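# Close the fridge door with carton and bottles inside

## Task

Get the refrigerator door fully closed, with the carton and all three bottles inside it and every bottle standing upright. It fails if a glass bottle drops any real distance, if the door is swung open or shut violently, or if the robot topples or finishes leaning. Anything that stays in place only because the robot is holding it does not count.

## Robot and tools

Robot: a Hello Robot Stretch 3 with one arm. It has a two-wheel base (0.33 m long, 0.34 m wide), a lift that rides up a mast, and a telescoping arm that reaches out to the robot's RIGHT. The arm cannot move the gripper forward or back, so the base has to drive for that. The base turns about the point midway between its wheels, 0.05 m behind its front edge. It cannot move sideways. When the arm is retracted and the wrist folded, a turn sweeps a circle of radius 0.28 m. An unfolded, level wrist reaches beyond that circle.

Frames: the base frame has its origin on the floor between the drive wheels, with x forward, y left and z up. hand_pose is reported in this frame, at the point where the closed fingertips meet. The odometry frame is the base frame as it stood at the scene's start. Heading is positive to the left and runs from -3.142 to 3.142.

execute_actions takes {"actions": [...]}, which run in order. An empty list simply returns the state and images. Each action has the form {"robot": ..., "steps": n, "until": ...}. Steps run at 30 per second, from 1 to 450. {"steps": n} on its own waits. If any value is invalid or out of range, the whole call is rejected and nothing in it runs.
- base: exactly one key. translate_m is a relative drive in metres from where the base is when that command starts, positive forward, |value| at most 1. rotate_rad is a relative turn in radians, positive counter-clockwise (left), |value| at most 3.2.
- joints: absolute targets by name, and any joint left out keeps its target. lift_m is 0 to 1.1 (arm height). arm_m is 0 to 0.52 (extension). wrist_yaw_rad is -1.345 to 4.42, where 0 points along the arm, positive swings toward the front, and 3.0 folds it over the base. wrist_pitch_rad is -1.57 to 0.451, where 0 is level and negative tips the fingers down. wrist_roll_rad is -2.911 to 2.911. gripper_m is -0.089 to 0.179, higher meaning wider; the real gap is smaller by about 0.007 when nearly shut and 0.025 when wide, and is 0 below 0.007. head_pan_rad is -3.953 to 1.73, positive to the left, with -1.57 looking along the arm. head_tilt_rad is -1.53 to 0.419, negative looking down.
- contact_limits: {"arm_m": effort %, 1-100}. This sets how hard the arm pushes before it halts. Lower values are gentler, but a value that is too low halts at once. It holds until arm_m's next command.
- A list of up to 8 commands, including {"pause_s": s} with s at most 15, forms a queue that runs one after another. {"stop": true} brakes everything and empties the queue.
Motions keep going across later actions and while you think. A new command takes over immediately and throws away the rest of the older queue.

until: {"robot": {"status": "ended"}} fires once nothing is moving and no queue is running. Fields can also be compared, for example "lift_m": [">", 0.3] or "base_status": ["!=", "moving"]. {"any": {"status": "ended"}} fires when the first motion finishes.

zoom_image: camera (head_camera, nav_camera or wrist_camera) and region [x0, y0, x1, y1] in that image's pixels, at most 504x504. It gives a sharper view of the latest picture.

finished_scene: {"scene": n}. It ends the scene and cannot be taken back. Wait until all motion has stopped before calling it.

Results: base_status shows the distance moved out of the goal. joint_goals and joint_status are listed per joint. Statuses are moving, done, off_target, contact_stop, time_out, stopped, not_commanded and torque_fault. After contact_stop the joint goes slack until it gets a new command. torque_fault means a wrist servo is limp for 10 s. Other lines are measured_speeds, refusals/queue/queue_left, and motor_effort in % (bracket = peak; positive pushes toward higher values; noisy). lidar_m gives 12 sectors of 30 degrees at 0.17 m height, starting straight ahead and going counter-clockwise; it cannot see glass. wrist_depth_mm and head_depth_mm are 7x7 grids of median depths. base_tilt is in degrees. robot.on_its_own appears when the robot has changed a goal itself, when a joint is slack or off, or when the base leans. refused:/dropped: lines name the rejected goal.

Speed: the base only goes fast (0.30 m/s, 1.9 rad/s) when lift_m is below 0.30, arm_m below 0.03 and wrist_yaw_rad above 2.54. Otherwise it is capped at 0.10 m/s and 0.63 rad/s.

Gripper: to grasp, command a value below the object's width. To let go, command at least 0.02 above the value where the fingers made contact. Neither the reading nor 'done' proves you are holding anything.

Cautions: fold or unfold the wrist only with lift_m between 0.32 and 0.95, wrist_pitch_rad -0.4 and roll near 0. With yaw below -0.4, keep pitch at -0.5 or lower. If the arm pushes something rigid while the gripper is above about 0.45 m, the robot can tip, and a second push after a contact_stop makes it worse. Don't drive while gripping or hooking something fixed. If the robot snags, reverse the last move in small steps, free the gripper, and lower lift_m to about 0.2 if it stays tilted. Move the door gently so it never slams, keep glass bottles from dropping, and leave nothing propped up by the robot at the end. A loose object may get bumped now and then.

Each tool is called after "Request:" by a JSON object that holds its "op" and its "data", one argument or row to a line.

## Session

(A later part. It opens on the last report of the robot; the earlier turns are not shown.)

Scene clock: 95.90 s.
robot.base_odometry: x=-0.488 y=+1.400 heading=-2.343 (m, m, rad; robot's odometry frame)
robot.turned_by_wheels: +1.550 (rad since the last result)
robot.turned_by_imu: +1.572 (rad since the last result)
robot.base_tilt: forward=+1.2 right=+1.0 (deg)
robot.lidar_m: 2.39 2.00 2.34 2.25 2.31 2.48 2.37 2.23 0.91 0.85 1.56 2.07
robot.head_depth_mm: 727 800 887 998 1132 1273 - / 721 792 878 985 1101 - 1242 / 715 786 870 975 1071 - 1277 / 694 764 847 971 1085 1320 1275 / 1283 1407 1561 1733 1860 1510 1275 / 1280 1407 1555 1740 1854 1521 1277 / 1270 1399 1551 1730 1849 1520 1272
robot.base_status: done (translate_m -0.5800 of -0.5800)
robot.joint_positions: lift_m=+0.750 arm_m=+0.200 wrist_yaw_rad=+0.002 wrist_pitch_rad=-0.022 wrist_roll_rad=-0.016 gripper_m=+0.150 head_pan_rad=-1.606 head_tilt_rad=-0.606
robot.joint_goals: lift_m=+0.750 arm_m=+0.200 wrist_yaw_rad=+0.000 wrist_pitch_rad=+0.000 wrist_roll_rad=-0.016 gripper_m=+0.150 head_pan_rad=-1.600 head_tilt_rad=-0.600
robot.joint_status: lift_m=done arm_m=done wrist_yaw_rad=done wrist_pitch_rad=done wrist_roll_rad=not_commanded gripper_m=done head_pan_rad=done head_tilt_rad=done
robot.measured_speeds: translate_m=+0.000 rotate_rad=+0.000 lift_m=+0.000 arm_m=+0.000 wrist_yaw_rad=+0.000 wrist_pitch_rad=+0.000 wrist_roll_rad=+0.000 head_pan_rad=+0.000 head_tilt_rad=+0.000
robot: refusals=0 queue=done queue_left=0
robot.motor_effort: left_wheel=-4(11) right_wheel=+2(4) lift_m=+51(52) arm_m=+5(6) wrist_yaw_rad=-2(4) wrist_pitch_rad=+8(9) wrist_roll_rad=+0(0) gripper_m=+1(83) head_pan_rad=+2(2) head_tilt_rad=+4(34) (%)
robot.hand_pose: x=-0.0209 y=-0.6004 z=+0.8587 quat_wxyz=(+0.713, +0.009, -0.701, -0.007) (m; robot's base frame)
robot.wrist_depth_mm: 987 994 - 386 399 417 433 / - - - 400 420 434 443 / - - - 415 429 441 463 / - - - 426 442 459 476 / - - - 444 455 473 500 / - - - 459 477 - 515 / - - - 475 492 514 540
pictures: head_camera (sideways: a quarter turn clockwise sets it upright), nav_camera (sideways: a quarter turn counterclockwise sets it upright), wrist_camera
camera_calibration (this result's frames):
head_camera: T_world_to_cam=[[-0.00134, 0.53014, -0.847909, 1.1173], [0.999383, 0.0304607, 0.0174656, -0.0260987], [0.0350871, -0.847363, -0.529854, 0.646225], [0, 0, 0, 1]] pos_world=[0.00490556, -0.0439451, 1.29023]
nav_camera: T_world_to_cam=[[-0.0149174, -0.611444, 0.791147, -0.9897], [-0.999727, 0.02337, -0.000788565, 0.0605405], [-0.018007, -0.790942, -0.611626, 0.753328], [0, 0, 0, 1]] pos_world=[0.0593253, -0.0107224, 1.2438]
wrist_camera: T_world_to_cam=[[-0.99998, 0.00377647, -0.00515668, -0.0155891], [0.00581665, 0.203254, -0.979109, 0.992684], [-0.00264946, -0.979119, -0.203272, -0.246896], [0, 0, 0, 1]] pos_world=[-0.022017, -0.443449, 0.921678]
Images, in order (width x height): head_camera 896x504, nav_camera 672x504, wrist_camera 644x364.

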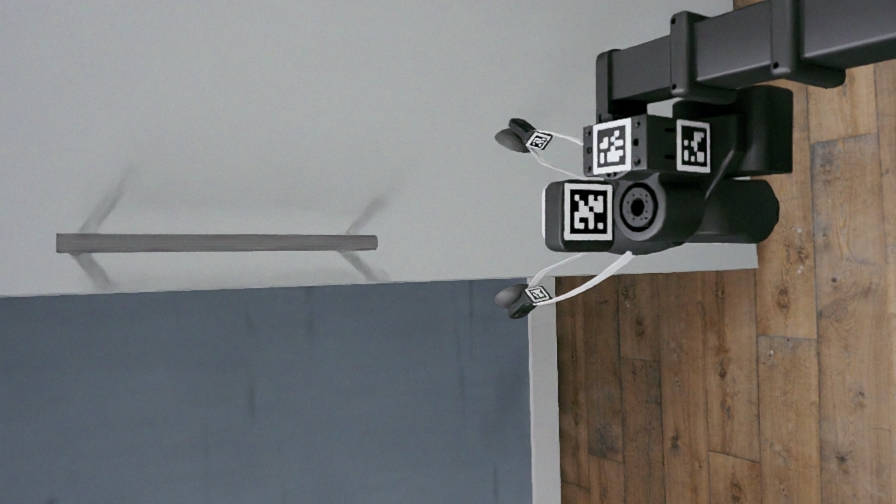

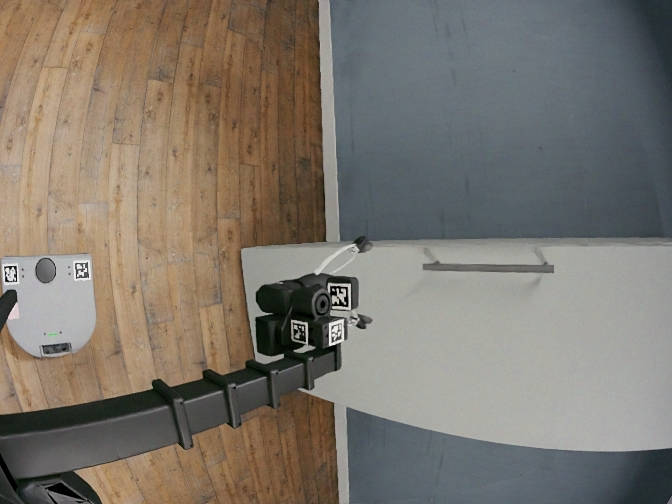

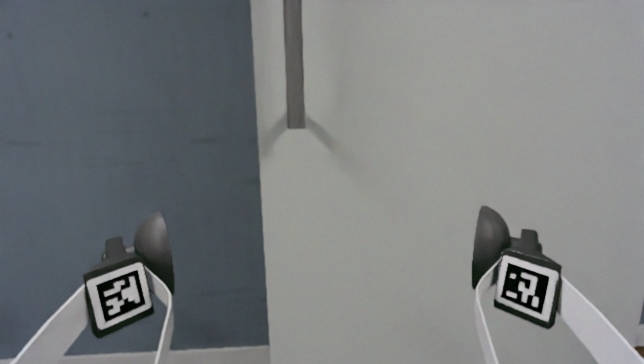

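Request:
{"op": "execute_actions", "data": {
  "actions": [
    {"robot":[{"base":{"translate_m":0.03},"joints":{"lift_m":0.9}},{"joints":{"arm_m":0.42}},{"joints":{"gripper_m":-0.05}},{"joints":{"arm_m":0.34}},{"joints":{"arm_m":0.22},"base":{"translate_m":-0.05}}],"steps":450,"until":{"robot":{"status":"ended"}}}
  ]
}}

Scene clock: 108.00 s.
robot.base_odometry: x=-0.474 y=+1.414 heading=-2.344 (m, m, rad; robot's odometry frame)
robot.turned_by_wheels: +0.000 (rad since the last result)
robot.turned_by_imu: -0.046 (rad since the last result)
robot.base_tilt: forward=+1.2 right=+1.1 (deg)
robot.lidar_m: 2.40 2.01 2.37 2.24 2.29 2.50 2.35 2.36 0.77 0.61 1.54 1.98
robot.head_depth_mm: 602 671 762 - 1044 1281 1266 / 562 626 690 - 988 1109 1243 / 519 557 629 - 876 984 1190 / 515 567 627 720 824 943 1167 / 805 896 997 1678 1738 1471 1270 / 1269 1393 1536 1736 1845 1516 1278 / 1260 1383 1528 1711 1822 1521 1286
robot.base_status: done (translate_m -0.0500 of -0.0500)
robot.joint_positions: lift_m=+0.900 arm_m=+0.220 wrist_yaw_rad=-0.161 wrist_pitch_rad=-0.023 wrist_roll_rad=-0.016 gripper_m=-0.034 head_pan_rad=-1.606 head_tilt_rad=-0.606
robot.joint_goals: lift_m=+0.900 arm_m=+0.220 wrist_yaw_rad=-0.141 wrist_pitch_rad=+0.000 wrist_roll_rad=-0.016 gripper_m=-0.035 head_pan_rad=-1.600 head_tilt_rad=-0.600
robot.joint_status: lift_m=done arm_m=done wrist_yaw_rad=done wrist_pitch_rad=done wrist_roll_rad=not_commanded gripper_m=done head_pan_rad=done head_tilt_rad=done
robot.measured_speeds: translate_m=+0.000 rotate_rad=+0.000 lift_m=+0.000 arm_m=+0.000 wrist_yaw_rad=+0.000 wrist_pitch_rad=+0.000 wrist_roll_rad=+0.000 head_pan_rad=+0.000 head_tilt_rad=+0.000
robot: refusals=0 queue=done queue_left=0
robot.on_its_own: wrist_yaw_rad is held at -0.141, not at your +0.000, by its stall guard, which is not easing now; gripper_m is held at -0.035, not at your -0.050, by its stall guard, which is not easing now; wrist_yaw_rad is at rest, and its effort (+17) is outside its rest range (-12 to +12)
robot.motor_effort: left_wheel=-10(58) right_wheel=+10(28) lift_m=+51(52) arm_m=-7(14) wrist_yaw_rad=+17(53) wrist_pitch_rad=+9(9) wrist_roll_rad=+0(0) gripper_m=-23(100) head_pan_rad=+2(2) head_tilt_rad=+4(4) (%)
robot.hand_pose: x=-0.0623 y=-0.6177 z=+1.0084 quat_wxyz=(+0.710, -0.048, -0.699, -0.065) (m; robot's base frame)
robot.wrist_depth_mm: 872 144 154 119 258 387 - / 898 155 157 122 268 409 - / 913 168 161 127 279 435 - / 951 184 165 131 289 466 - / 955 972 167 133 322 497 - / 971 - 164 138 - 538 - / 992 - 185 194 327 - -
pictures: head_camera (sideways: a quarter turn clockwise sets it upright), nav_camera (sideways: a quarter turn counterclockwise sets it upright), wrist_camera
camera_calibration (this result's frames):
head_camera: T_world_to_cam=[[-0.00134789, 0.529911, -0.848052, 1.11749], [0.999384, 0.0304653, 0.017448, -0.0260757], [0.0350821, -0.847506, -0.529626, 0.645928], [0, 0, 0, 1]] pos_world=[0.00490545, -0.0439483, 1.29024]
nav_camera: T_world_to_cam=[[-0.0149101, -0.611231, 0.791312, -0.989916], [-0.999727, 0.02337, -0.000785499, 0.0605365], [-0.0180128, -0.791107, -0.611412, 0.75305], [0, 0, 0, 1]] pos_world=[0.0593248, -0.0107381, 1.2438]
wrist_camera: T_world_to_cam=[[-0.986156, 0.165751, -0.00488612, 0.0444679], [0.038585, 0.200709, -0.978891, 1.14329], [-0.161272, -0.965527, -0.204326, -0.234017], [0, 0, 0, 1]] pos_world=[-0.0380019, -0.46279, 1.07156]
Images, in order (width x height): head_camera 896x504, nav_camera 672x504, wrist_camera 644x364.

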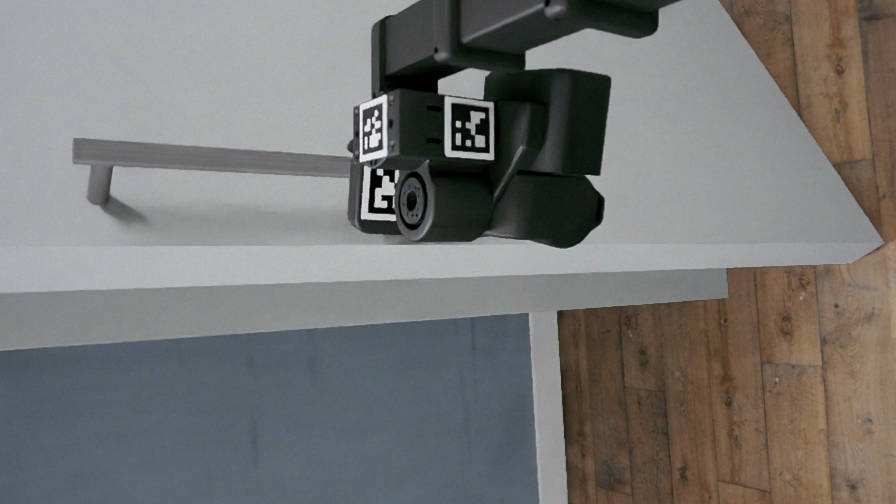

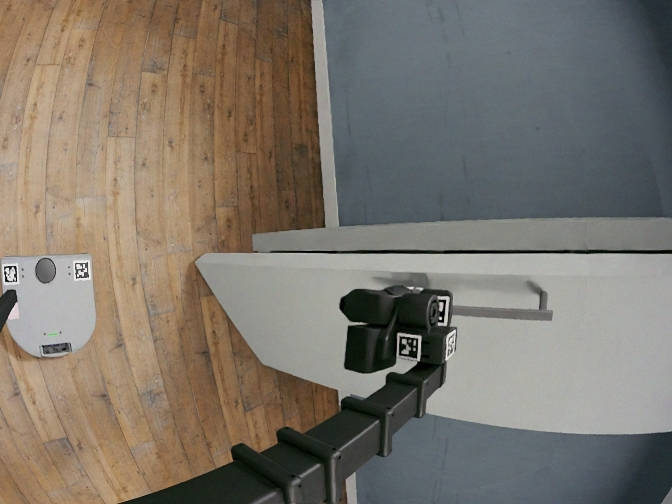

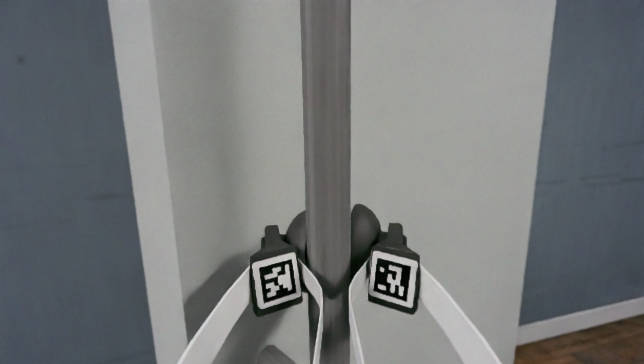

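Request:
{"op": "execute_actions", "data": {
  "actions": [
    {"robot":[{"joints":{"arm_m":0.17,"wrist_yaw_rad":0.2},"base":{"translate_m":-0.13}},{"joints":{"arm_m":0.11,"wrist_yaw_rad":0.5},"base":{"translate_m":-0.15}},{"joints":{"gripper_m":0.1}},{"joints":{"arm_m":0.0},"base":{"translate_m":-0.07}},{"joints":{"gripper_m":0.0,"wrist_pitch_rad":-1.5,"wrist_yaw_rad":0}}],"steps":450,"until":{"robot":{"status":"ended"}}}
  ]
}}

Scene clock: 111.83 s.
robot.base_odometry: x=-0.383 y=+1.507 heading=-2.343 (m, m, rad; robot's odometry frame)
robot.turned_by_wheels: +0.001 (rad since the last result)
robot.turned_by_imu: -0.188 (rad since the last result)
robot.base_tilt: forward=+1.2 right=+1.0 (deg)
robot.lidar_m: 2.50 2.09 2.56 2.21 2.21 2.56 2.26 2.26 1.79 0.53 0.57 1.78
robot.head_depth_mm: 1466 1619 1811 1970 - 1481 1274 / 755 855 986 - - 1466 1276 / 638 706 796 889 - 1304 1278 / 551 604 665 - 816 962 1137 / 474 501 557 609 696 793 932 / 435 473 524 588 706 1382 1286 / 443 864 965 1073 1238 1483 1284
robot.base_status: done (translate_m -0.1300 of -0.1300)
robot.joint_positions: lift_m=+0.900 arm_m=+0.170 wrist_yaw_rad=+0.264 wrist_pitch_rad=-0.026 wrist_roll_rad=-0.016 gripper_m=-0.034 head_pan_rad=-1.605 head_tilt_rad=-0.602
robot.joint_goals: lift_m=+0.900 arm_m=+0.170 wrist_yaw_rad=+0.257 wrist_pitch_rad=+0.000 wrist_roll_rad=-0.016 gripper_m=-0.035 head_pan_rad=-1.600 head_tilt_rad=-0.600
robot.joint_status: lift_m=done arm_m=done wrist_yaw_rad=off_target wrist_pitch_rad=done wrist_roll_rad=not_commanded gripper_m=done head_pan_rad=done head_tilt_rad=done
robot.measured_speeds: translate_m=+0.000 rotate_rad=+0.000 lift_m=+0.000 arm_m=+0.000 wrist_yaw_rad=+0.000 wrist_pitch_rad=+0.000 wrist_roll_rad=+0.000 head_pan_rad=+0.000 head_tilt_rad=+0.000
robot: refusals=0 queue=dropped queue_left=0
robot.on_its_own: wrist_yaw_rad is held at +0.257, not at your +0.200, by its stall guard, which is not easing now; gripper_m is held at -0.035, not at your -0.050, by its stall guard, which is not easing now
robot.motor_effort: left_wheel=+1(94) right_wheel=-1(23) lift_m=+47(51) arm_m=+7(21) wrist_yaw_rad=-6(62) wrist_pitch_rad=+10(14) wrist_roll_rad=+0(1) gripper_m=-18(28) head_pan_rad=+2(2) head_tilt_rad=+1(4) (%)
robot.hand_pose: x=+0.0453 y=-0.5613 z=+1.0077 quat_wxyz=(+0.708, +0.102, -0.694, +0.085) (m; robot's base frame)
robot.wrist_depth_mm: - 134 150 110 247 363 - / - 138 154 114 256 385 - / - 143 158 118 266 408 - / - 157 161 123 277 436 - / - 175 163 123 299 465 - / - 198 161 127 336 497 - / - - 182 203 298 550 -
pictures: head_camera (sideways: a quarter turn clockwise sets it upright), nav_camera (sideways: a quarter turn counterclockwise sets it upright), wrist_camera
dropped: robot: command 0 of its queue: wrist_yaw_rad: off_target
camera_calibration (this result's frames):
head_camera: T_world_to_cam=[[-0.00153795, 0.526456, -0.850201, 1.12029], [0.999382, 0.0306688, 0.0171828, -0.0257305], [0.0351206, -0.849649, -0.526178, 0.641442], [0, 0, 0, 1]] pos_world=[0.00490967, -0.0439954, 1.29043]
nav_camera: T_world_to_cam=[[-0.0147172, -0.608008, 0.793795, -0.993153], [-0.99973, 0.0232337, -0.000739339, 0.0604765], [-0.0179933, -0.793591, -0.608186, 0.748853], [0, 0, 0, 1]] pos_world=[0.0593181, -0.0109672, 1.24385]
wrist_camera: T_world_to_cam=[[-0.966767, -0.255603, -0.00532134, -0.0956445], [-0.0480352, 0.202049, -0.978197, 1.13106], [0.251105, -0.945433, -0.207612, -0.166367], [0, 0, 0, 1]] pos_world=[0.00364051, -0.410266, 1.07135]
Images, in order (width x height): head_camera 896x504, nav_camera 672x504, wrist_camera 644x364.

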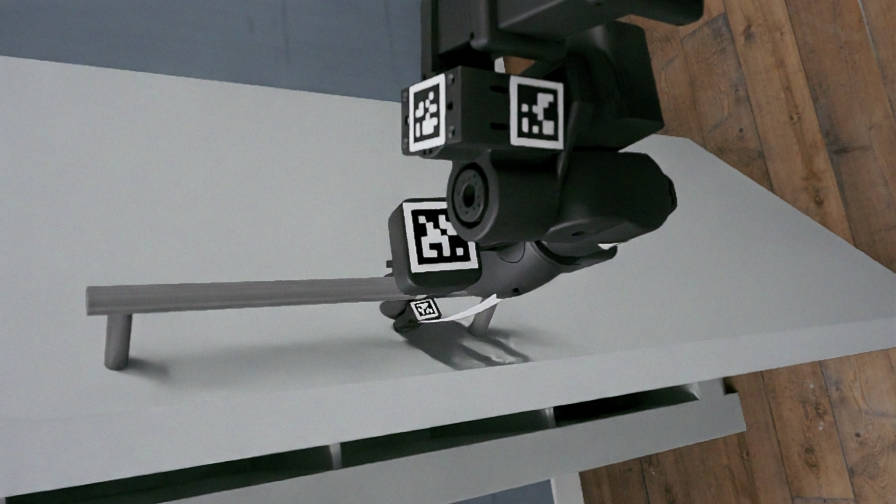

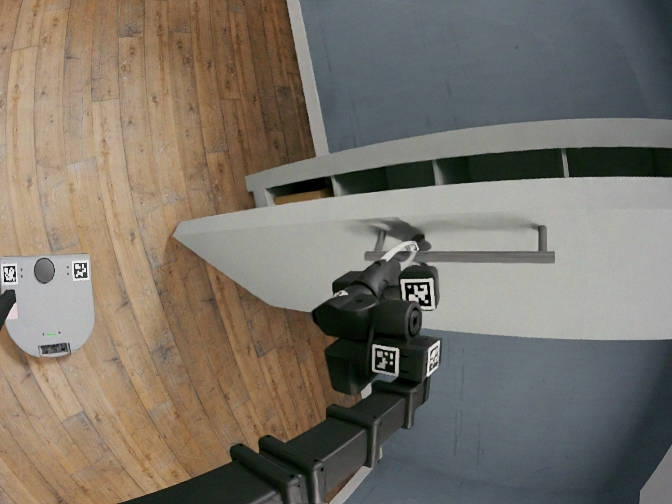

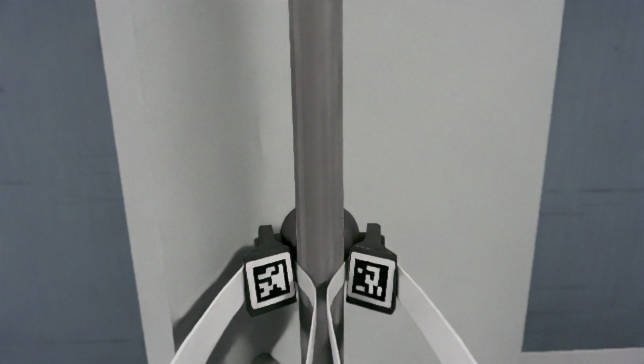

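Request:
{"op": "execute_actions", "data": {
  "actions": [
    {"robot":[{"joints":{"gripper_m":0.1}},{"joints":{"arm_m":0.0}},{"joints":{"gripper_m":0.0,"wrist_pitch_rad":-1.3,"wrist_yaw_rad":0,"lift_m":0.45,"head_tilt_rad":-0.9},"base":{"translate_m":0.33}},{"joints":{"arm_m":0.45}}],"steps":450,"until":{"robot":{"status":"ended"}}},
    {"robot":{"base":{"translate_m":-0.4}},"steps":450,"until":{"robot":{"status":"ended"}}}
  ]
}}

Scene clock: 130.40 s.
robot.base_odometry: x=-0.334 y=+1.557 heading=-2.343 (m, m, rad; robot's odometry frame)
robot.turned_by_wheels: +0.000 (rad since the last result)
robot.turned_by_imu: +0.005 (rad since the last result)
robot.base_tilt: forward=+1.2 right=+1.0 (deg)
robot.lidar_m: 2.56 2.16 2.53 2.20 2.20 2.54 2.19 2.19 0.49 0.68 0.99 1.80
robot.head_depth_mm: 579 616 661 706 825 1247 1131 / 724 788 855 914 953 1039 - / 922 1043 1196 1270 1431 1280 1139 / 1045 1350 1409 1589 1433 1276 1144 / 1067 1435 1324 1486 1461 1283 1144 / 1029 1420 1306 1470 1469 1288 1147 / 1037 1378 1206 1426 1472 1294 1147
robot.base_status: done (translate_m -0.4000 of -0.4000)
robot.joint_positions: lift_m=+0.450 arm_m=+0.450 wrist_yaw_rad=+0.001 wrist_pitch_rad=-1.301 wrist_roll_rad=-0.015 gripper_m=+0.000 head_pan_rad=-1.605 head_tilt_rad=-0.889
robot.joint_goals: lift_m=+0.450 arm_m=+0.450 wrist_yaw_rad=+0.000 wrist_pitch_rad=-1.300 wrist_roll_rad=-0.015 gripper_m=+0.000 head_pan_rad=-1.600 head_tilt_rad=-0.900
robot.joint_status: lift_m=done arm_m=done wrist_yaw_rad=done wrist_pitch_rad=done wrist_roll_rad=not_commanded gripper_m=done head_pan_rad=done head_tilt_rad=done
robot.measured_speeds: translate_m=+0.000 rotate_rad=+0.000 lift_m=+0.000 arm_m=+0.000 wrist_yaw_rad=+0.000 wrist_pitch_rad=+0.000 wrist_roll_rad=+0.000 head_pan_rad=+0.000 head_tilt_rad=+0.000
robot: refusals=0 queue=done queue_left=0
robot.motor_effort: left_wheel=-1(25) right_wheel=+1(37) lift_m=+26(46) arm_m=+5(6) wrist_yaw_rad=-1(6) wrist_pitch_rad=+1(10) wrist_roll_rad=+0(0) gripper_m=-2(82) head_pan_rad=+2(2) head_tilt_rad=-7(36) (%)
robot.hand_pose: x=-0.0216 y=-0.6398 z=+0.3357 quat_wxyz=(+0.567, +0.432, -0.558, -0.425) (m; robot's base frame)
robot.wrist_depth_mm: 497 537 536 536 371 222 158 / 517 522 526 532 409 235 164 / 511 518 517 524 458 248 170 / 507 508 517 516 505 264 178 / 502 504 501 513 499 281 186 / 500 495 494 - 499 302 195 / 488 485 489 495 485 325 204
pictures: head_camera (sideways: a quarter turn clockwise sets it upright), nav_camera (sideways: a quarter turn counterclockwise sets it upright), wrist_camera
camera_calibration (this result's frames):
head_camera: T_world_to_cam=[[0.00604051, 0.745644, -0.666317, 0.880564], [0.999121, 0.0231382, 0.0349505, -0.0488506], [0.041478, -0.665943, -0.744849, 0.925849], [0, 0, 0, 1]] pos_world=[0.00508628, -0.0388948, 1.27806]
nav_camera: T_world_to_cam=[[-0.0216267, -0.807864, 0.588972, -0.726194], [-0.999707, 0.023903, -0.00392193, 0.0646188], [-0.0109098, -0.588884, -0.808144, 1.00887], [0, 0, 0, 1]] pos_world=[0.0599013, 0.00589451, 1.24327]
wrist_camera: T_world_to_cam=[[-0.999969, 0.00634342, 0.00462743, -0.0204352], [0.00591941, 0.996234, -0.0865047, 0.696269], [-0.00515874, -0.0864747, -0.996241, 0.445454], [0, 0, 0, 1]] pos_world=[-0.0222581, -0.654996, 0.504104]
Images, in order (width x height): head_camera 896x504, nav_camera 672x504, wrist_camera 644x364.

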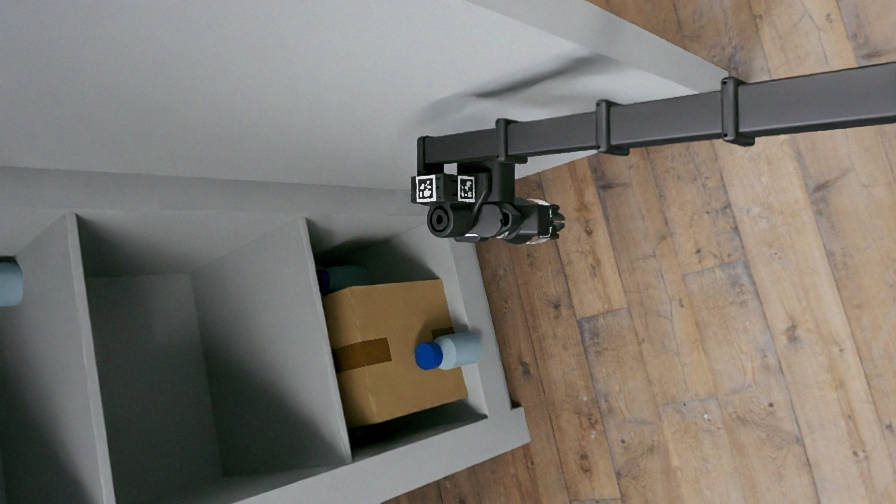

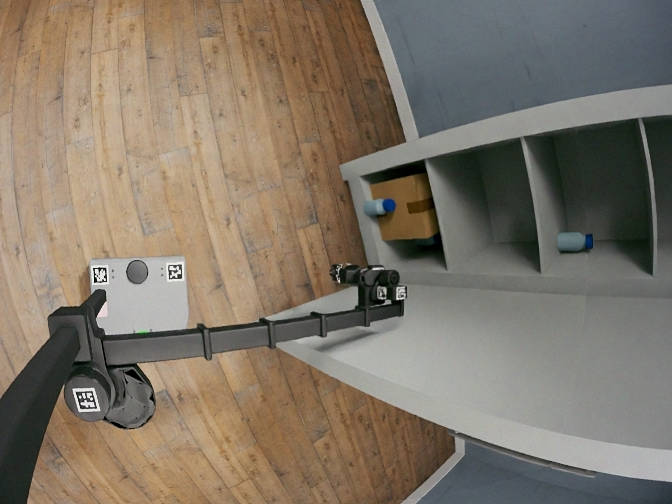

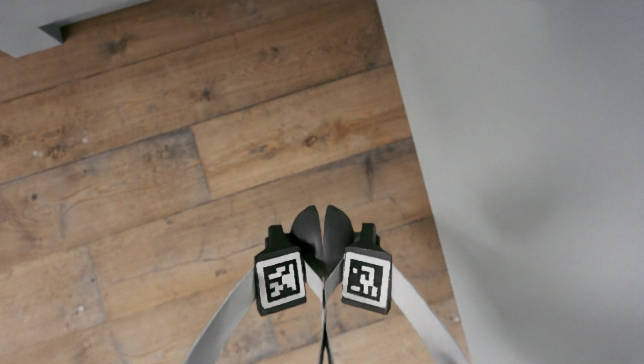

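Request:
{"op": "execute_actions", "data": {
  "actions": [
    {"robot":[{"base":{"translate_m":0.05},"joints":{"arm_m":0.0}},{"base":{"rotate_rad":-0.5}},{"base":{"translate_m":0.6}}],"steps":450,"until":{"robot":{"status":"ended"}}},
    {"robot":[{"base":{"rotate_rad":0.5}},{"base":{"translate_m":-0.28},"joints":{"arm_m":0.12,"wrist_pitch_rad":0,"gripper_m":0.13}},{"joints":{"lift_m":0.07}}],"steps":450,"until":{"robot":{"status":"ended"}}}
  ]
}}

Scene clock: 153.70 s.
robot.base_odometry: x=-0.747 y=+1.546 heading=-2.343 (m, m, rad; robot's odometry frame)
robot.turned_by_wheels: +0.000 (rad since the last result)
robot.turned_by_imu: +0.008 (rad since the last result)
robot.base_tilt: forward=+1.2 right=+1.0 (deg)
robot.lidar_m: 2.36 2.07 2.72 2.56 2.56 2.79 2.40 0.55 0.66 0.64 1.20 1.39
robot.head_depth_mm: 852 932 1066 1158 1339 1270 1133 / 914 806 1198 1163 1371 1273 1133 / 962 784 1225 1105 1311 1274 1172 / 946 787 1226 1076 1290 1286 1140 / 923 708 797 930 1230 1288 1146 / 553 640 1336 1620 1471 1285 1150 / 1025 1173 1363 1605 1469 1287 1152
robot.base_status: done (translate_m -0.2800 of -0.2800)
robot.joint_positions: lift_m=+0.070 arm_m=+0.120 wrist_yaw_rad=+0.001 wrist_pitch_rad=-0.022 wrist_roll_rad=-0.015 gripper_m=+0.130 head_pan_rad=-1.605 head_tilt_rad=-0.889
robot.joint_goals: lift_m=+0.070 arm_m=+0.120 wrist_yaw_rad=+0.000 wrist_pitch_rad=+0.000 wrist_roll_rad=-0.015 gripper_m=+0.130 head_pan_rad=-1.600 head_tilt_rad=-0.900
robot.joint_status: lift_m=done arm_m=done wrist_yaw_rad=done wrist_pitch_rad=done wrist_roll_rad=not_commanded gripper_m=done head_pan_rad=done head_tilt_rad=done
robot.measured_speeds: translate_m=+0.000 rotate_rad=+0.000 lift_m=+0.000 arm_m=+0.000 wrist_yaw_rad=+0.000 wrist_pitch_rad=+0.000 wrist_roll_rad=+0.000 head_pan_rad=+0.000 head_tilt_rad=+0.000
robot: refusals=0 queue=done queue_left=0
robot.motor_effort: left_wheel=-3(12) right_wheel=+2(5) lift_m=+25(25) arm_m=+5(5) wrist_yaw_rad=-1(1) wrist_pitch_rad=+8(9) wrist_roll_rad=+0(0) gripper_m=+0(80) head_pan_rad=+2(2) head_tilt_rad=-8(7) (%)
robot.hand_pose: x=-0.0211 y=-0.5204 z=+0.1794 quat_wxyz=(+0.713, +0.009, -0.701, -0.007) (m; robot's base frame)
robot.wrist_depth_mm: 679 253 370 339 366 475 398 / 708 261 351 342 378 482 416 / 724 266 428 346 391 517 416 / 741 272 388 333 403 492 433 / 734 281 342 336 365 415 443 / 492 - 314 343 383 - 443 / 391 306 355 371 366 362 361
pictures: head_camera (sideways: a quarter turn clockwise sets it upright), nav_camera (sideways: a quarter turn counterclockwise sets it upright), wrist_camera
camera_calibration (this result's frames):
head_camera: T_world_to_cam=[[0.00604136, 0.745666, -0.666292, 0.880532], [0.999121, 0.023137, 0.0349524, -0.0488531], [0.0414788, -0.665918, -0.744871, 0.925878], [0, 0, 0, 1]] pos_world=[0.0050863, -0.038894, 1.27806]
nav_camera: T_world_to_cam=[[-0.0216274, -0.807884, 0.588945, -0.72616], [-0.999707, 0.0239033, -0.00392228, 0.0646193], [-0.010909, -0.588857, -0.808163, 1.00889], [0, 0, 0, 1]] pos_world=[0.0599013, 0.00589643, 1.24327]
wrist_camera: T_world_to_cam=[[-0.999975, 0.00444619, -0.00556937, -0.0191398], [0.00635798, 0.203594, -0.979035, 0.311515], [-0.00321908, -0.979045, -0.203617, -0.306554], [0, 0, 0, 1]] pos_world=[-0.0221068, -0.363468, 0.242458]
Images, in order (width x height): head_camera 896x504, nav_camera 672x504, wrist_camera 644x364.

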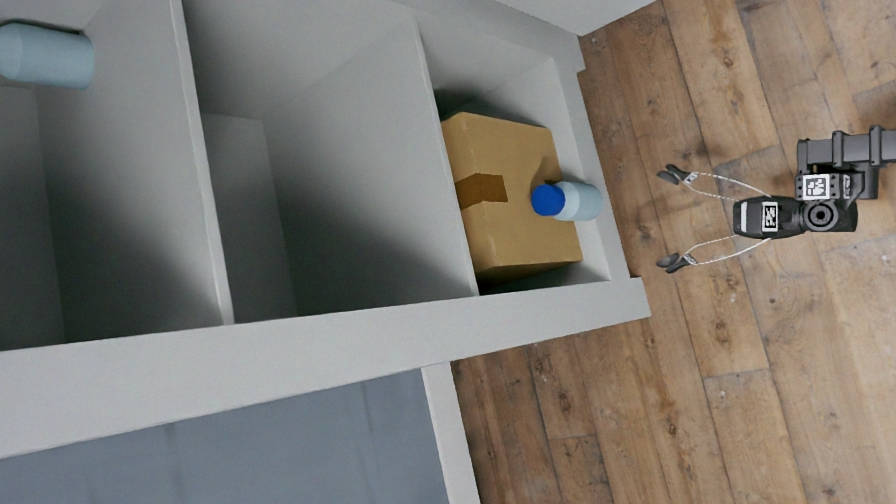

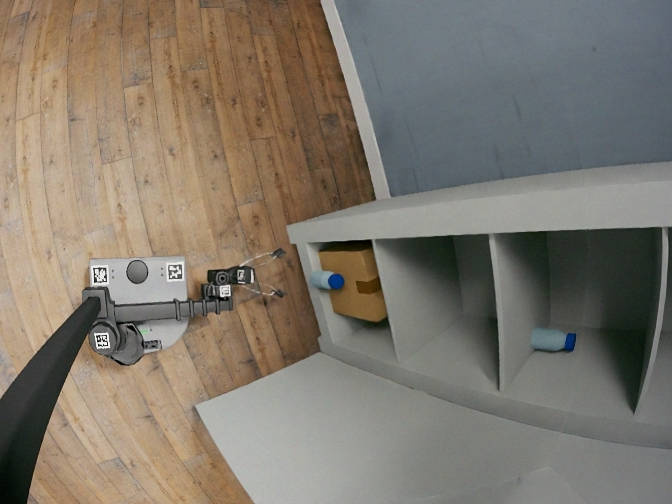

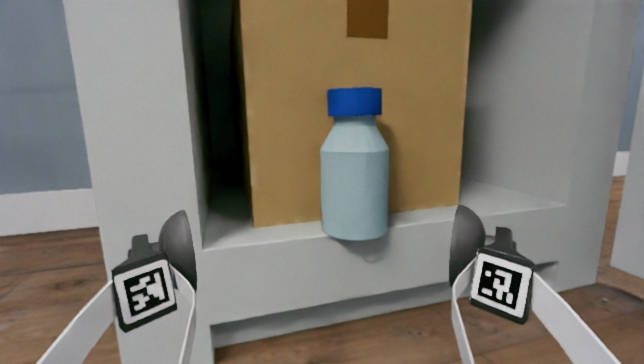

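Request:
{"op": "execute_actions", "data": {
  "actions": [
    {"robot":[{"base":{"translate_m":-0.033}},{"joints":{"arm_m":0.285}},{"joints":{"gripper_m":0.02}},{"joints":{"lift_m":0.09}},{"base":{"translate_m":-0.17}},{"joints":{"arm_m":0.33}}],"steps":450,"until":{"robot":{"status":"ended"}}}
  ]
}}

Scene clock: 166.63 s.
robot.base_odometry: x=-0.605 y=+1.691 heading=-2.343 (m, m, rad; robot's odometry frame)
robot.turned_by_wheels: +0.000 (rad since the last result)
robot.turned_by_imu: +0.002 (rad since the last result)
robot.base_tilt: forward=+1.2 right=+1.0 (deg)
robot.lidar_m: 2.49 2.24 2.87 2.50 2.50 2.57 2.21 0.36 0.42 0.71 0.71 1.45
robot.head_depth_mm: 649 697 749 807 876 955 1048 / 705 793 906 1043 1179 1232 1132 / 842 912 1129 1216 1381 1235 1134 / 880 814 1224 1146 1318 1266 1142 / 967 818 1231 1104 1305 1291 1146 / 950 793 1231 1088 1282 1290 1142 / 939 771 1075 954 1406 1287 1149
robot.base_status: done (translate_m -0.1700 of -0.1700)
robot.joint_positions: lift_m=+0.089 arm_m=+0.330 wrist_yaw_rad=-0.002 wrist_pitch_rad=-0.072 wrist_roll_rad=-0.015 gripper_m=+0.021 head_pan_rad=-1.605 head_tilt_rad=-0.889
robot.joint_goals: lift_m=+0.090 arm_m=+0.330 wrist_yaw_rad=+0.000 wrist_pitch_rad=+0.000 wrist_roll_rad=-0.015 gripper_m=+0.020 head_pan_rad=-1.600 head_tilt_rad=-0.900
robot.joint_status: lift_m=done arm_m=done wrist_yaw_rad=done wrist_pitch_rad=done wrist_roll_rad=not_commanded gripper_m=done head_pan_rad=done head_tilt_rad=done
robot.measured_speeds: translate_m=+0.000 rotate_rad=+0.000 lift_m=+0.000 arm_m=+0.000 wrist_yaw_rad=+0.000 wrist_pitch_rad=+0.000 wrist_roll_rad=+0.000 head_pan_rad=+0.000 head_tilt_rad=+0.000
robot: refusals=0 queue=done queue_left=0
robot.motor_effort: left_wheel=-3(16) right_wheel=+2(5) lift_m=+55(56) arm_m=+4(5) wrist_yaw_rad=+2(6) wrist_pitch_rad=+27(28) wrist_roll_rad=+0(0) gripper_m=-15(89) head_pan_rad=+2(2) head_tilt_rad=-7(7) (%)
robot.hand_pose: x=-0.0220 y=-0.7285 z=+0.1856 quat_wxyz=(+0.712, +0.025, -0.701, -0.026) (m; robot's base frame)
robot.wrist_depth_mm: 153 161 174 521 285 194 190 / 158 166 178 139 291 198 198 / 163 172 186 148 299 201 209 / 169 179 189 142 271 207 216 / 174 186 194 143 260 218 226 / 180 191 160 147 183 226 235 / 181 186 184 151 206 233 202
pictures: head_camera (sideways: a quarter turn clockwise sets it upright), nav_camera (sideways: a quarter turn counterclockwise sets it upright), wrist_camera
camera_calibration (this result's frames):
head_camera: T_world_to_cam=[[0.00604127, 0.745666, -0.666292, 0.880532], [0.999121, 0.0231371, 0.0349524, -0.0488531], [0.0414788, -0.665918, -0.744871, 0.925878], [0, 0, 0, 1]] pos_world=[0.00508631, -0.038894, 1.27806]
nav_camera: T_world_to_cam=[[-0.0216273, -0.807884, 0.588945, -0.72616], [-0.999707, 0.0239032, -0.00392228, 0.0646193], [-0.0109089, -0.588857, -0.808163, 1.00889], [0, 0, 0, 1]] pos_world=[0.0599013, 0.00589644, 1.24327]
wrist_camera: T_world_to_cam=[[-0.999951, 0.0083271, -0.00526133, -0.0163277], [0.00719431, 0.252595, -0.967545, 0.393553], [-0.00672786, -0.967536, -0.252642, -0.491708], [0, 0, 0, 1]] pos_world=[-0.0224663, -0.575019, 0.256468]
Images, in order (width x height): head_camera 896x504, nav_camera 672x504, wrist_camera 644x364.

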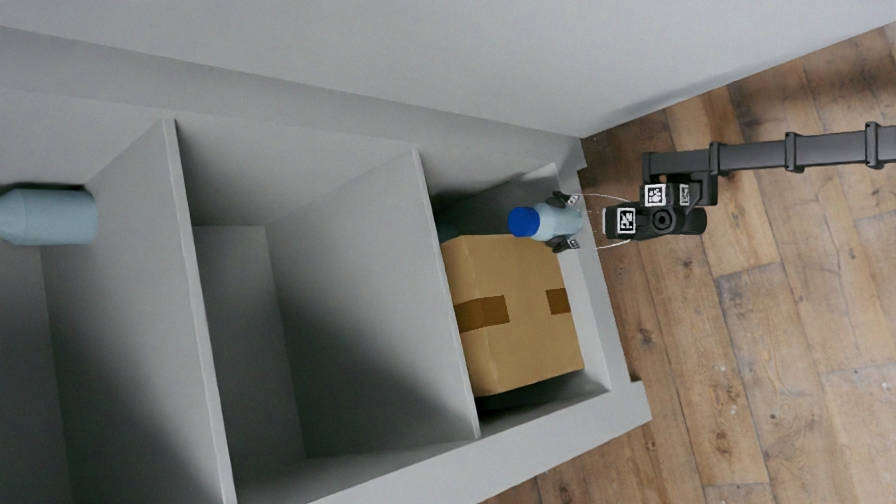

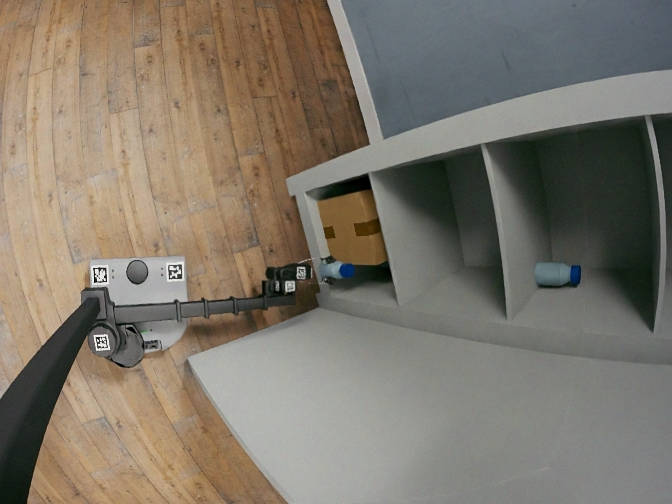

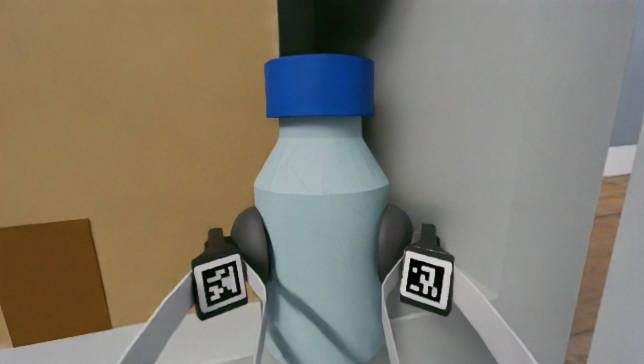

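Request:
{"op": "execute_actions", "data": {
  "actions": [
    {"robot":[{"base":{"translate_m":-0.025}},{"joints":{"arm_m":0.37}},{"joints":{"lift_m":0.075}},{"joints":{"gripper_m":0.095}},{"joints":{"arm_m":0.1}}],"steps":450,"until":{"robot":{"status":"ended"}}}
  ]
}}

Scene clock: 174.47 s.
robot.base_odometry: x=-0.588 y=+1.709 heading=-2.343 (m, m, rad; robot's odometry frame)
robot.turned_by_wheels: +0.000 (rad since the last result)
robot.turned_by_imu: +0.002 (rad since the last result)
robot.base_tilt: forward=+1.3 right=+1.0 (deg)
robot.lidar_m: 2.50 2.25 2.88 2.49 2.49 2.53 2.18 0.34 0.39 0.71 0.72 1.45
robot.head_depth_mm: 605 649 696 749 813 886 975 / 687 767 876 982 1095 1209 1133 / 818 847 1044 1183 1379 1282 - / 870 818 1220 1152 1352 1280 1138 / 971 820 1231 1113 1303 1290 1145 / 953 792 1235 1084 1277 1284 1147 / 941 798 1171 993 1237 1287 1150
robot.base_status: done (translate_m -0.0250 of -0.0250)
robot.joint_positions: lift_m=+0.075 arm_m=+0.100 wrist_yaw_rad=-0.002 wrist_pitch_rad=-0.022 wrist_roll_rad=-0.014 gripper_m=+0.095 head_pan_rad=-1.605 head_tilt_rad=-0.889
robot.joint_goals: lift_m=+0.075 arm_m=+0.100 wrist_yaw_rad=+0.000 wrist_pitch_rad=+0.000 wrist_roll_rad=-0.014 gripper_m=+0.095 head_pan_rad=-1.600 head_tilt_rad=-0.900
robot.joint_status: lift_m=done arm_m=done wrist_yaw_rad=done wrist_pitch_rad=done wrist_roll_rad=not_commanded gripper_m=done head_pan_rad=done head_tilt_rad=done
robot.measured_speeds: translate_m=+0.000 rotate_rad=+0.000 lift_m=+0.000 arm_m=+0.000 wrist_yaw_rad=+0.000 wrist_pitch_rad=+0.000 wrist_roll_rad=+0.000 head_pan_rad=+0.000 head_tilt_rad=+0.000
robot: refusals=0 queue=done queue_left=0
robot.motor_effort: left_wheel=-4(15) right_wheel=+2(11) lift_m=+25(54) arm_m=-4(5) wrist_yaw_rad=+2(18) wrist_pitch_rad=+8(27) wrist_roll_rad=-1(1) gripper_m=+0(82) head_pan_rad=+2(3) head_tilt_rad=-7(7) (%)
robot.hand_pose: x=-0.0220 y=-0.5009 z=+0.1843 quat_wxyz=(+0.712, +0.007, -0.702, -0.009) (m; robot's base frame)
robot.wrist_depth_mm: 336 356 380 653 406 287 213 / 343 366 391 683 417 291 215 / 355 375 406 433 425 295 218 / 367 388 413 427 441 298 219 / 364 370 398 421 455 299 222 / 343 361 436 460 464 278 225 / 369 384 380 378 374 356 228
pictures: head_camera (sideways: a quarter turn clockwise sets it upright), nav_camera (sideways: a quarter turn counterclockwise sets it upright), wrist_camera
camera_calibration (this result's frames):
head_camera: T_world_to_cam=[[0.00604136, 0.745666, -0.666292, 0.880532], [0.999121, 0.023137, 0.0349524, -0.0488531], [0.0414788, -0.665918, -0.744871, 0.925878], [0, 0, 0, 1]] pos_world=[0.0050863, -0.038894, 1.27806]
nav_camera: T_world_to_cam=[[-0.0216274, -0.807884, 0.588945, -0.72616], [-0.999707, 0.0239033, -0.00392228, 0.0646193], [-0.010909, -0.588857, -0.808163, 1.00889], [0, 0, 0, 1]] pos_world=[0.0599013, 0.00589643, 1.24327]
wrist_camera: T_world_to_cam=[[-0.999942, 0.00805815, -0.00709637, -0.0180221], [0.00859105, 0.203973, -0.978939, 0.312541], [-0.00644097, -0.978943, -0.20403, -0.286431], [0, 0, 0, 1]] pos_world=[-0.022551, -0.344004, 0.24739]
Images, in order (width x height): head_camera 896x504, nav_camera 672x504, wrist_camera 644x364.

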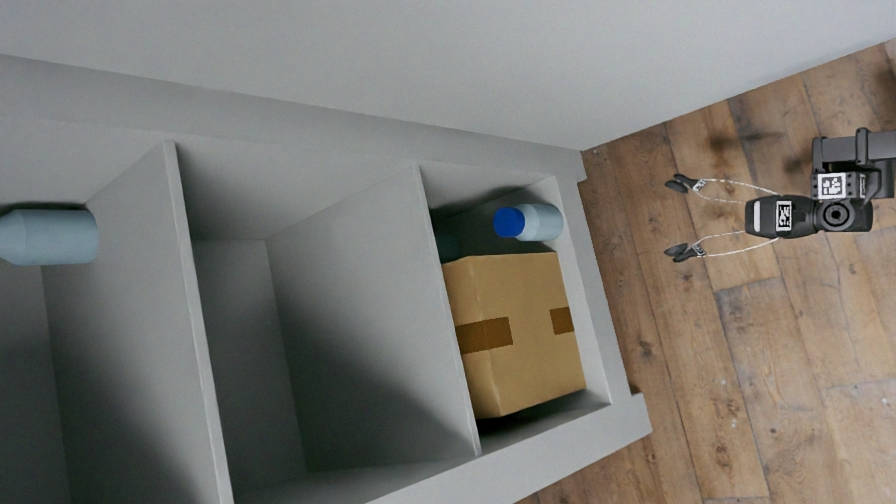

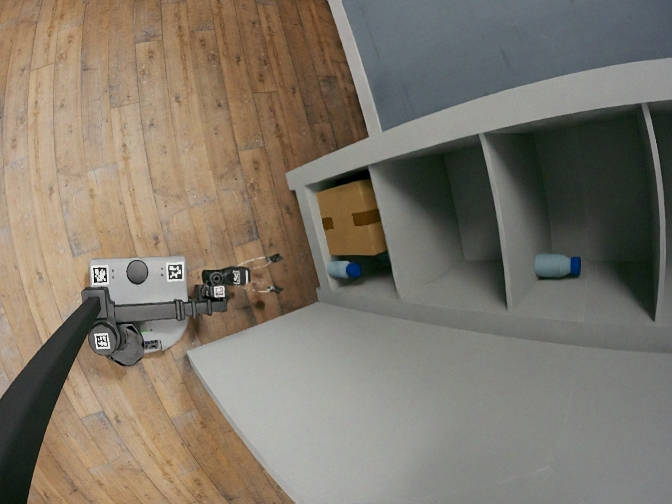

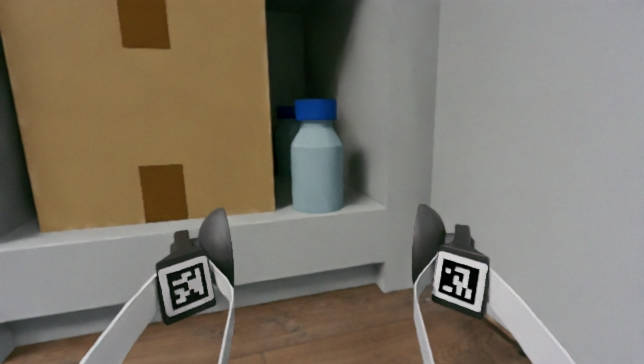

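Request:
{"op": "execute_actions", "data": {
  "actions": [
    {"robot":[{"base":{"translate_m":0.3},"joints":{"lift_m":0.4,"arm_m":0,"wrist_pitch_rad":-0.4,"gripper_m":0.03}},{"joints":{"wrist_yaw_rad":3.0},"base":{"rotate_rad":-0.15}},{"joints":{"lift_m":0.27,"head_pan_rad":0}}],"steps":450,"until":{"robot":{"status":"ended"}}},
    {"robot":[{"base":{"translate_m":-1}},{"base":{"translate_m":-0.3}},{"base":{"rotate_rad":-0.44}},{"base":{"translate_m":0.4}},{"joints":{"lift_m":0.33}}],"steps":450,"until":{"robot":{"status":"ended"}}},
    {"robot":{"base":{"translate_m":0.7}},"steps":450,"until":{"robot":{"status":"ended"}}}
  ]
}}

Scene clock: 205.03 s.
robot.base_odometry: x=-0.837 y=+2.051 heading=-2.933 (m, m, rad; robot's odometry frame)
robot.turned_by_wheels: -0.590 (rad since the last result)
robot.turned_by_imu: -0.588 (rad since the last result)
robot.base_tilt: forward=+1.2 right=+1.0 (deg)
robot.lidar_m: - - 0.15 2.57 2.89 2.88 2.42 2.01 1.99 0.23 0.15 -
robot.head_depth_mm: - - - - - - - / - - - - - - - / - - - - - - - / - - - - - - - / - - - - - - - / - - - - - - - / - - - - - - 328
robot.base_status: done (translate_m +0.7000 of +0.7000)
robot.joint_positions: lift_m=+0.330 arm_m=+0.003 wrist_yaw_rad=+3.003 wrist_pitch_rad=-0.417 wrist_roll_rad=-0.014 gripper_m=+0.030 head_pan_rad=-0.006 head_tilt_rad=-0.892
robot.joint_goals: lift_m=+0.330 arm_m=+0.000 wrist_yaw_rad=+3.000 wrist_pitch_rad=-0.400 wrist_roll_rad=-0.014 gripper_m=+0.030 head_pan_rad=+0.000 head_tilt_rad=-0.900
robot.joint_status: lift_m=done arm_m=done wrist_yaw_rad=done wrist_pitch_rad=done wrist_roll_rad=not_commanded gripper_m=done head_pan_rad=done head_tilt_rad=done
robot.measured_speeds: translate_m=+0.000 rotate_rad=+0.000 lift_m=+0.000 arm_m=+0.000 wrist_yaw_rad=+0.000 wrist_pitch_rad=+0.000 wrist_roll_rad=+0.000 head_pan_rad=+0.000 head_tilt_rad=+0.000
robot: refusals=0 queue=done queue_left=0
robot.motor_effort: left_wheel=+0(50) right_wheel=+0(12) lift_m=+49(53) arm_m=-4(4) wrist_yaw_rad=-2(2) wrist_pitch_rad=+7(10) wrist_roll_rad=+0(1) gripper_m=+0(80) head_pan_rad=+2(27) head_tilt_rad=-5(7) (%)
robot.hand_pose: x=+0.0098 y=+0.0744 z=+0.3426 quat_wxyz=(+0.194, +0.695, +0.100, +0.685) (m; robot's base frame)
robot.wrist_depth_mm: - - - - 259 141 96 / - - - - 266 143 98 / - - - - 272 144 98 / 876 842 854 855 278 146 99 / 689 697 718 684 250 148 100 / 577 575 - 560 226 149 100 / 494 512 - - 340 141 101
pictures: head_camera (sideways: a quarter turn clockwise sets it upright), nav_camera (sideways: a quarter turn counterclockwise sets it upright), wrist_camera
camera_calibration (this result's frames):
head_camera: T_world_to_cam=[[-0.747982, -0.0150141, -0.663549, 0.881557], [-0.0512286, 0.998068, 0.035164, -0.0427213], [0.661739, 0.0602947, -0.747306, 0.925261], [0, 0, 0, 1]] pos_world=[0.0449193, 0.0000861718, 1.27791]
nav_camera: T_world_to_cam=[[0.810331, 0.00119394, 0.585972, -0.72736], [0.00433801, -0.999983, -0.00396145, 0.0585456], [0.585957, 0.00575204, -0.810322, 1.00806], [0, 0, 0, 1]] pos_world=[-0.00152954, 0.0536146, 1.2433]
wrist_camera: T_world_to_cam=[[0.98914, -0.146917, -0.00420116, 0.00125171], [-0.0864044, -0.558131, -0.825242, 0.354831], [0.118897, 0.816642, -0.564764, 0.29795], [0, 0, 0, 1]] pos_world=[-0.00600469, -0.0450929, 0.461098]
Images, in order (width x height): head_camera 896x504, nav_camera 672x504, wrist_camera 644x364.

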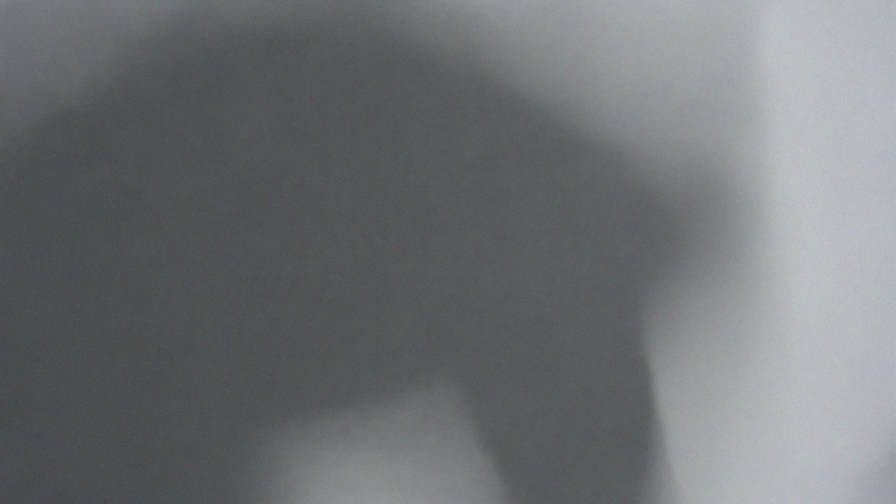

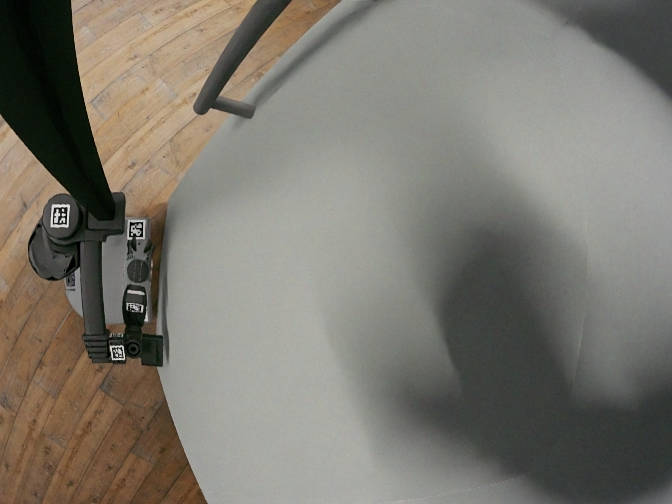

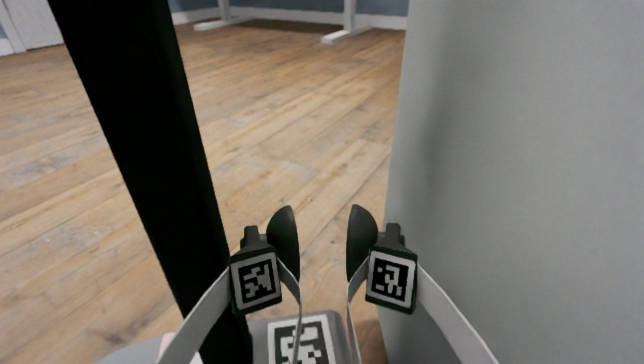

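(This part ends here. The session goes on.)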